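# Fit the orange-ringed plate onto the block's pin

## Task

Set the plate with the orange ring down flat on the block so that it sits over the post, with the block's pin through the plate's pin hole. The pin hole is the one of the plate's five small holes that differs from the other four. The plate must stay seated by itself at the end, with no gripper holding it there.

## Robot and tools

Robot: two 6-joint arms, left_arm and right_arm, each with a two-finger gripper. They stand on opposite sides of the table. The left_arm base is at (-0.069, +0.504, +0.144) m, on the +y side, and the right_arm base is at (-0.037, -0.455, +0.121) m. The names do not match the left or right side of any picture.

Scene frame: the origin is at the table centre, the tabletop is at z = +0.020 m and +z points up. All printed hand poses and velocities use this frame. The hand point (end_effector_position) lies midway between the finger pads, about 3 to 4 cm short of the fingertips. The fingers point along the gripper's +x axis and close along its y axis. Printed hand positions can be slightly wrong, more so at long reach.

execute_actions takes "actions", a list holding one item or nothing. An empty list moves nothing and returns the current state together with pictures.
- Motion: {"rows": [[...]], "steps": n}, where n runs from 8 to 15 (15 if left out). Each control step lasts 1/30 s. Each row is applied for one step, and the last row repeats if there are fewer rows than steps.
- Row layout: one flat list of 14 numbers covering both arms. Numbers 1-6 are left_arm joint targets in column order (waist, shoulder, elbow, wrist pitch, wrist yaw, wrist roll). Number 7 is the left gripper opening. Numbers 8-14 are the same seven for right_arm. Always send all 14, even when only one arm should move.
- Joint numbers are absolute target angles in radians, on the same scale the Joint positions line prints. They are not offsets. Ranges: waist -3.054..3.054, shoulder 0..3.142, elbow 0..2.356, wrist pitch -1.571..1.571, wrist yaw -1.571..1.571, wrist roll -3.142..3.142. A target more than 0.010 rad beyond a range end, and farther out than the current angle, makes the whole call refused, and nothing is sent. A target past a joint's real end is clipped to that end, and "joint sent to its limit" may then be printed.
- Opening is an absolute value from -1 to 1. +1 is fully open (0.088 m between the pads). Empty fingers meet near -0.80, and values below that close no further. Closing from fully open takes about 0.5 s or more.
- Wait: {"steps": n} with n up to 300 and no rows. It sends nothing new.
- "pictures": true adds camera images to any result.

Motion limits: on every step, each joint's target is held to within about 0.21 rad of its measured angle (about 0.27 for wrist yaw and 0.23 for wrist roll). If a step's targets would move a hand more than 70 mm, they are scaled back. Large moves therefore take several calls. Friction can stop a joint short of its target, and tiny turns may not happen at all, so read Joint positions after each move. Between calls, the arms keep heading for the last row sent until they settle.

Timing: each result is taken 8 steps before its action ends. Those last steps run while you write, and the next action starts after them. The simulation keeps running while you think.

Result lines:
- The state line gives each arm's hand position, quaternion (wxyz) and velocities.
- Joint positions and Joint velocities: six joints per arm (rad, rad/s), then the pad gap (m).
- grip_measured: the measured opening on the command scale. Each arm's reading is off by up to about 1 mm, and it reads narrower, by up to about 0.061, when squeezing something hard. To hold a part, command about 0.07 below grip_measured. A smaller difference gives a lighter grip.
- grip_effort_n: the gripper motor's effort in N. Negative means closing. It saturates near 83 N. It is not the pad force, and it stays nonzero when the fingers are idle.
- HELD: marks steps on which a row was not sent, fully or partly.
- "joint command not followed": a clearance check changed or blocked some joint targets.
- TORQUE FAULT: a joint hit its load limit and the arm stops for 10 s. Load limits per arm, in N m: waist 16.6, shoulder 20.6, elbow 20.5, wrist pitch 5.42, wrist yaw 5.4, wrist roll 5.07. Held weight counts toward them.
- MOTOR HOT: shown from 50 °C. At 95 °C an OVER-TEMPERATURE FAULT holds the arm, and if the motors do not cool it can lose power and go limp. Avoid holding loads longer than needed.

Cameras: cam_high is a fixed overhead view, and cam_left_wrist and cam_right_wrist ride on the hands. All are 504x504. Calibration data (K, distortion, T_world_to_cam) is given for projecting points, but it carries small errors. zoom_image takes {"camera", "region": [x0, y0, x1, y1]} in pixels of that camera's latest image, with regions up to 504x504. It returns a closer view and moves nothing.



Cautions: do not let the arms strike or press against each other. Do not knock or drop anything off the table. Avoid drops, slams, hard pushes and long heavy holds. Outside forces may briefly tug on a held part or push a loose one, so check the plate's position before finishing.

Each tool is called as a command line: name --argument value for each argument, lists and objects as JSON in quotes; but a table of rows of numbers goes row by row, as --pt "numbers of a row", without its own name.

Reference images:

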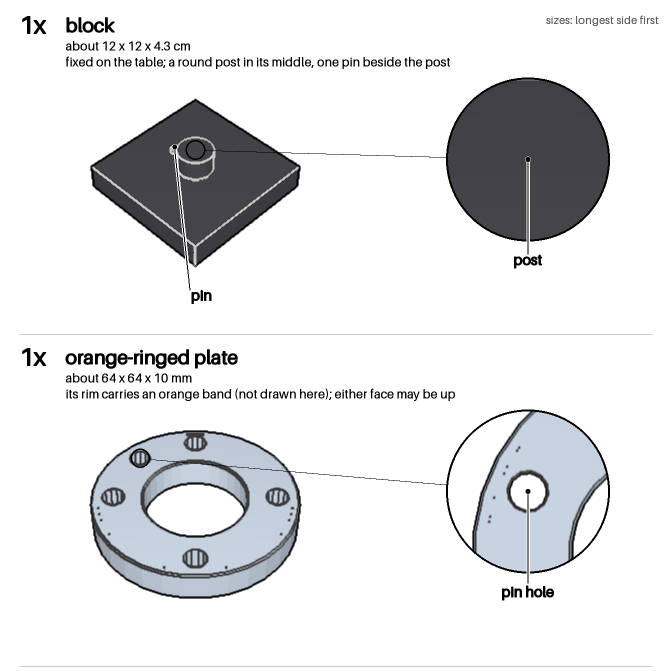

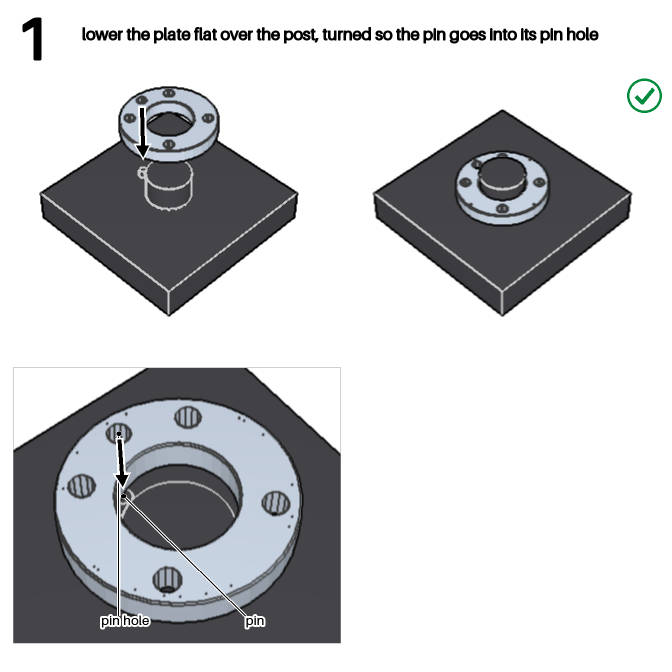

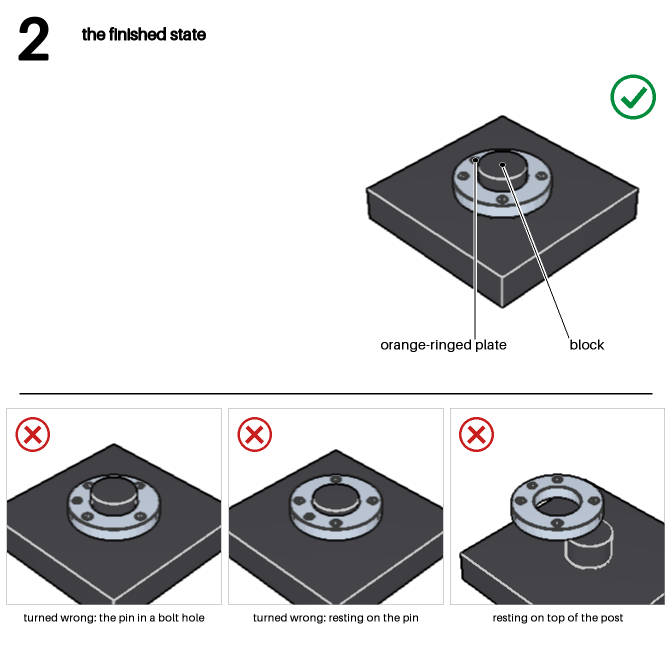

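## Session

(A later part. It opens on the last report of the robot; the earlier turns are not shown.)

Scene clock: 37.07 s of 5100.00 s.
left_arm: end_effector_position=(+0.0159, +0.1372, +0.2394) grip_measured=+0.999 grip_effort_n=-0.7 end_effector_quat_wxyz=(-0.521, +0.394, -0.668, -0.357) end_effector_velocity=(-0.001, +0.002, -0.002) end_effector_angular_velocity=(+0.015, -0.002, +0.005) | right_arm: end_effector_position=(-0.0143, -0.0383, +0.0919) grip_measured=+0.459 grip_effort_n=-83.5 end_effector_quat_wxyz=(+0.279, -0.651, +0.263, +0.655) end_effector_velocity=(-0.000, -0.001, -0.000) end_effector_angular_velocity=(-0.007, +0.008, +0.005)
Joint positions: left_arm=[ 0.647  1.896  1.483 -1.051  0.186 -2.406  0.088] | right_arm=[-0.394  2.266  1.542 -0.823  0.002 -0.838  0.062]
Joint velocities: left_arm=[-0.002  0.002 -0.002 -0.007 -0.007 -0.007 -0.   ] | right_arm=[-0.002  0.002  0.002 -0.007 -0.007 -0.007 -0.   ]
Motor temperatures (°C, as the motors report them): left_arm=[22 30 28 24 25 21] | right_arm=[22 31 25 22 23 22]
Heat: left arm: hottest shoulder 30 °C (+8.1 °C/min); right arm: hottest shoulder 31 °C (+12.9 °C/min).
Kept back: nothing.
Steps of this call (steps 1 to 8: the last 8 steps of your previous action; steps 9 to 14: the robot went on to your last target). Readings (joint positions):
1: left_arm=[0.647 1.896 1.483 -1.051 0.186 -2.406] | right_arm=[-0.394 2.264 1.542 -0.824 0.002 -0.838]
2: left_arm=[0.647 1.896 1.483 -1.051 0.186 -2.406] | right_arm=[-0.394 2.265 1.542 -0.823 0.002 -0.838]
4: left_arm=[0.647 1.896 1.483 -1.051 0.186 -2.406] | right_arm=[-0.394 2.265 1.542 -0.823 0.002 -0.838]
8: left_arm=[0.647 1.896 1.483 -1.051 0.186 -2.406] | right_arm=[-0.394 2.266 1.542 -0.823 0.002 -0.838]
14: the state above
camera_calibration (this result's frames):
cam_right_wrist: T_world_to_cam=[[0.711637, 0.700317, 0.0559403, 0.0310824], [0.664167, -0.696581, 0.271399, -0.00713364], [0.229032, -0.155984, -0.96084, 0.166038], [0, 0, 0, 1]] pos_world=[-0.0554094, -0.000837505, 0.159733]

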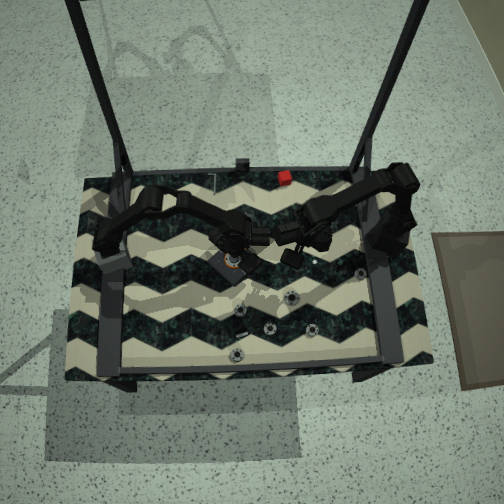

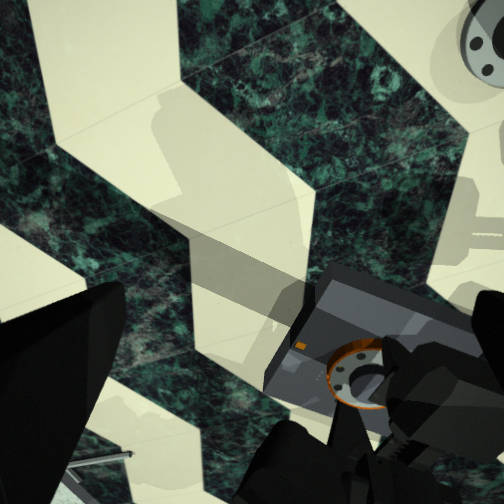

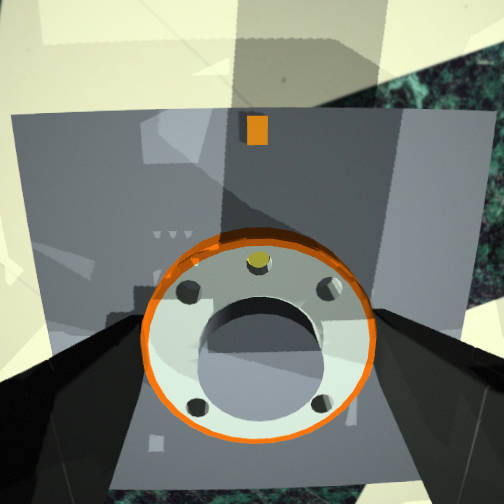

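Bottomed out. Release and lift.

execute_actions --actions '[{"rows": [[0.647,1.896,1.483,-1.051,0.186,-2.406,1, -0.394,2.266,1.542,-0.823,0,-0.838,0.55],[0.647,1.896,1.483,-1.051,0.186,-2.406,1, -0.394,2.266,1.542,-0.823,0,-0.838,0.7],[0.647,1.896,1.483,-1.051,0.186,-2.406,1, -0.394,2.266,1.542,-0.823,0,-0.838,0.9],[0.647,1.896,1.483,-1.051,0.186,-2.406,1, -0.394,2.266,1.542,-0.823,0,-0.838,0.9],[0.647,1.896,1.483,-1.051,0.186,-2.406,1, -0.394,2.266,1.542,-0.823,0,-0.838,0.9],[0.647,1.896,1.483,-1.051,0.186,-2.406,1, -0.394,2.266,1.542,-0.823,0,-0.838,0.9],[0.647,1.896,1.483,-1.051,0.186,-2.406,1, -0.394,2.25,1.55,-0.835,0,-0.838,0.9],[0.647,1.896,1.483,-1.051,0.186,-2.406,1, -0.394,2.24,1.56,-0.85,0,-0.838,0.9],[0.647,1.896,1.483,-1.051,0.186,-2.406,1, -0.394,2.23,1.57,-0.87,0,-0.838,0.9],[0.647,1.896,1.483,-1.051,0.186,-2.406,1, -0.394,2.22,1.585,-0.89,0,-0.838,0.9],[0.647,1.896,1.483,-1.051,0.186,-2.406,1, -0.394,2.21,1.60,-0.915,0,-0.838,0.9],[0.647,1.896,1.483,-1.051,0.186,-2.406,1, -0.394,2.20,1.615,-0.94,0,-0.838,0.9],[0.647,1.896,1.483,-1.051,0.186,-2.406,1, -0.394,2.19,1.63,-0.965,0,-0.838,0.9],[0.647,1.896,1.483,-1.051,0.186,-2.406,1, -0.394,2.185,1.64,-0.98,0,-0.838,0.9]], "steps": 15}]'

execute_actions --actions '[{"steps": 16}]' --pictures true

zoom_image --camera "cam_left_wrist" --region '[300, 320, 420, 440]'

Scene clock: 38.37 s of 5100.00 s.
left_arm: end_effector_position=(+0.0159, +0.1372, +0.2394) grip_measured=+0.999 grip_effort_n=-0.7 end_effector_quat_wxyz=(-0.521, +0.394, -0.668, -0.357) end_effector_velocity=(-0.003, +0.002, -0.001) end_effector_angular_velocity=(+0.011, +0.012, +0.004) | right_arm: end_effector_position=(-0.0145, -0.0381, +0.0920) grip_measured=+0.826 grip_effort_n=16.0 end_effector_quat_wxyz=(+0.279, -0.650, +0.262, +0.656) end_effector_velocity=(+0.002, +0.002, +0.014) end_effector_angular_velocity=(+0.026, -0.009, +0.005)
Joint positions: left_arm=[ 0.647  1.896  1.483 -1.051  0.186 -2.406  0.088] | right_arm=[-0.394  2.265  1.542 -0.822  0.001 -0.838  0.079]
Joint velocities: left_arm=[-0.002  0.002 -0.002 -0.007  0.007 -0.007 -0.   ] | right_arm=[-0.002 -0.037 -0.002 -0.007  0.007 -0.007  0.037]
Motor temperatures (°C, as the motors report them): left_arm=[22 30 28 24 25 21] | right_arm=[22 31 25 22 23 22]
Heat: left arm: hottest shoulder 30 °C (+7.8 °C/min); right arm: hottest shoulder 31 °C (+12.5 °C/min).
Steps of this call (steps 1 to 15: the robot went on to your last target; steps 16 to 32: nothing new was sent; steps 33 to 39: the first 7 steps of this action). Readings (joint positions):
33: left_arm=[0.647 1.896 1.483 -1.051 0.186 -2.406] | right_arm=[-0.394 2.266 1.542 -0.823 0.002 -0.838]
34: left_arm=[0.647 1.896 1.483 -1.051 0.186 -2.406] | right_arm=[-0.394 2.266 1.542 -0.822 0.002 -0.838]
36: left_arm=[0.647 1.896 1.483 -1.051 0.186 -2.406] | right_arm=[-0.394 2.266 1.542 -0.822 0.001 -0.838]
39: the state above

Scene clock: 38.90 s of 5100.00 s.
left_arm: end_effector_position=(+0.0159, +0.1372, +0.2394) grip_measured=+0.999 grip_effort_n=-0.7 end_effector_quat_wxyz=(-0.521, +0.394, -0.668, -0.357) end_effector_velocity=(-0.001, +0.003, -0.001) end_effector_angular_velocity=(+0.015, -0.002, +0.005) | right_arm: end_effector_position=(-0.0142, -0.0330, +0.1469) grip_measured=+0.897 grip_effort_n=15.6 end_effector_quat_wxyz=(+0.287, -0.647, +0.254, +0.659) end_effector_velocity=(-0.003, -0.015, -0.000) end_effector_angular_velocity=(-0.065, +0.024, +0.021)
Joint positions: left_arm=[ 0.647  1.896  1.483 -1.051  0.186 -2.406  0.088] | right_arm=[-0.394  2.182  1.636 -0.975  0.001 -0.838  0.083]
Joint velocities: left_arm=[-0.002 -0.002 -0.007 -0.007 -0.007 -0.007 -0.   ] | right_arm=[-0.002 -0.002 -0.002 -0.066 -0.022 -0.022 -0.   ]
Motor temperatures (°C, as the motors report them): left_arm=[22 30 28 24 25 21] | right_arm=[22 31 25 22 23 22]
Heat: left arm: hottest shoulder 30 °C (+7.7 °C/min); right arm: hottest shoulder 31 °C (+12.3 °C/min).
Kept back: nothing.
Steps of this call (steps 1 to 8: the last 8 steps of your previous action; steps 9 to 16: the robot went on to your last target). Readings (joint positions):
1: left_arm=[0.647 1.896 1.483 -1.051 0.186 -2.406] | right_arm=[-0.394 2.264 1.542 -0.826 0.001 -0.838]
2: left_arm=[0.647 1.896 1.483 -1.051 0.186 -2.406] | right_arm=[-0.394 2.262 1.545 -0.836 0.001 -0.838]
4: left_arm=[0.647 1.896 1.483 -1.051 0.186 -2.406] | right_arm=[-0.394 2.254 1.555 -0.869 0.001 -0.838]
8: left_arm=[0.647 1.896 1.483 -1.051 0.186 -2.406] | right_arm=[-0.394 2.218 1.603 -0.942 0.001 -0.838]
16: the state above
camera_calibration (this result's frames):
cam_right_wrist: T_world_to_cam=[[0.711593, 0.698685, 0.07399, 0.02154], [0.66414, -0.70327, 0.253634, -0.0161062], [0.229245, -0.131345, -0.964466, 0.221107], [0, 0, 0, 1]] pos_world=[-0.0553188, 0.00266471, 0.215742]

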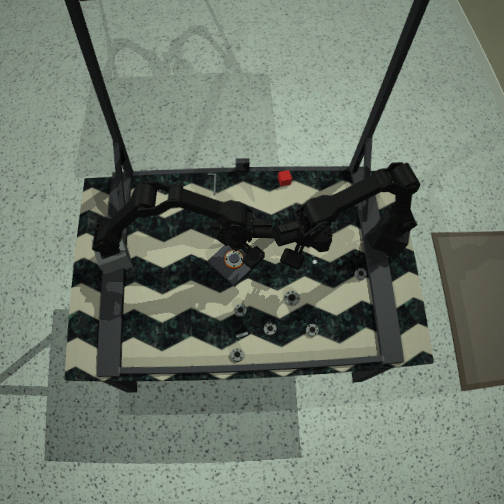

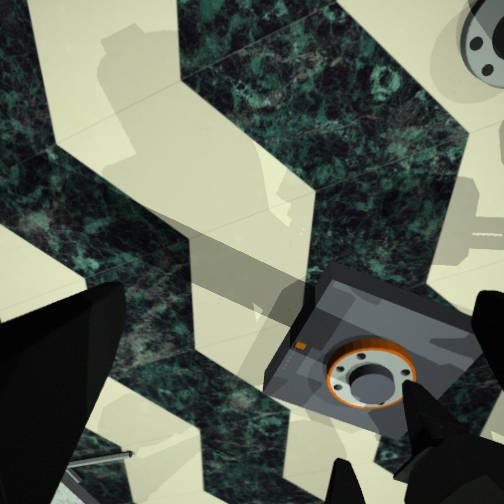

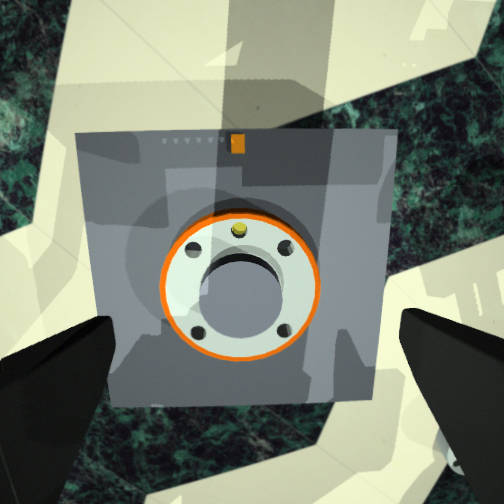

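Region (300, 320, 420, 440) of cam_left_wrist's 504x504 image, scaled by 4.200, with more detail than that image has.

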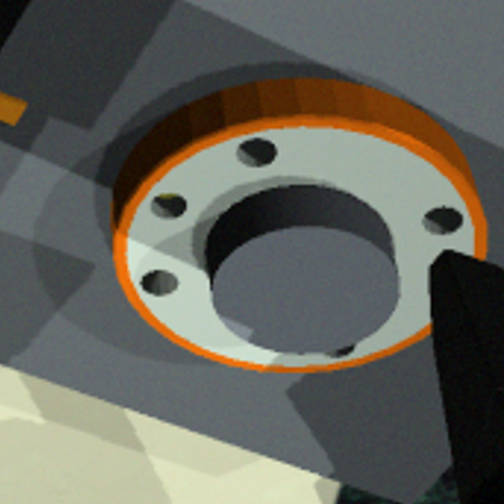

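finished_scene --scene 1

The scene is finished: the task was done.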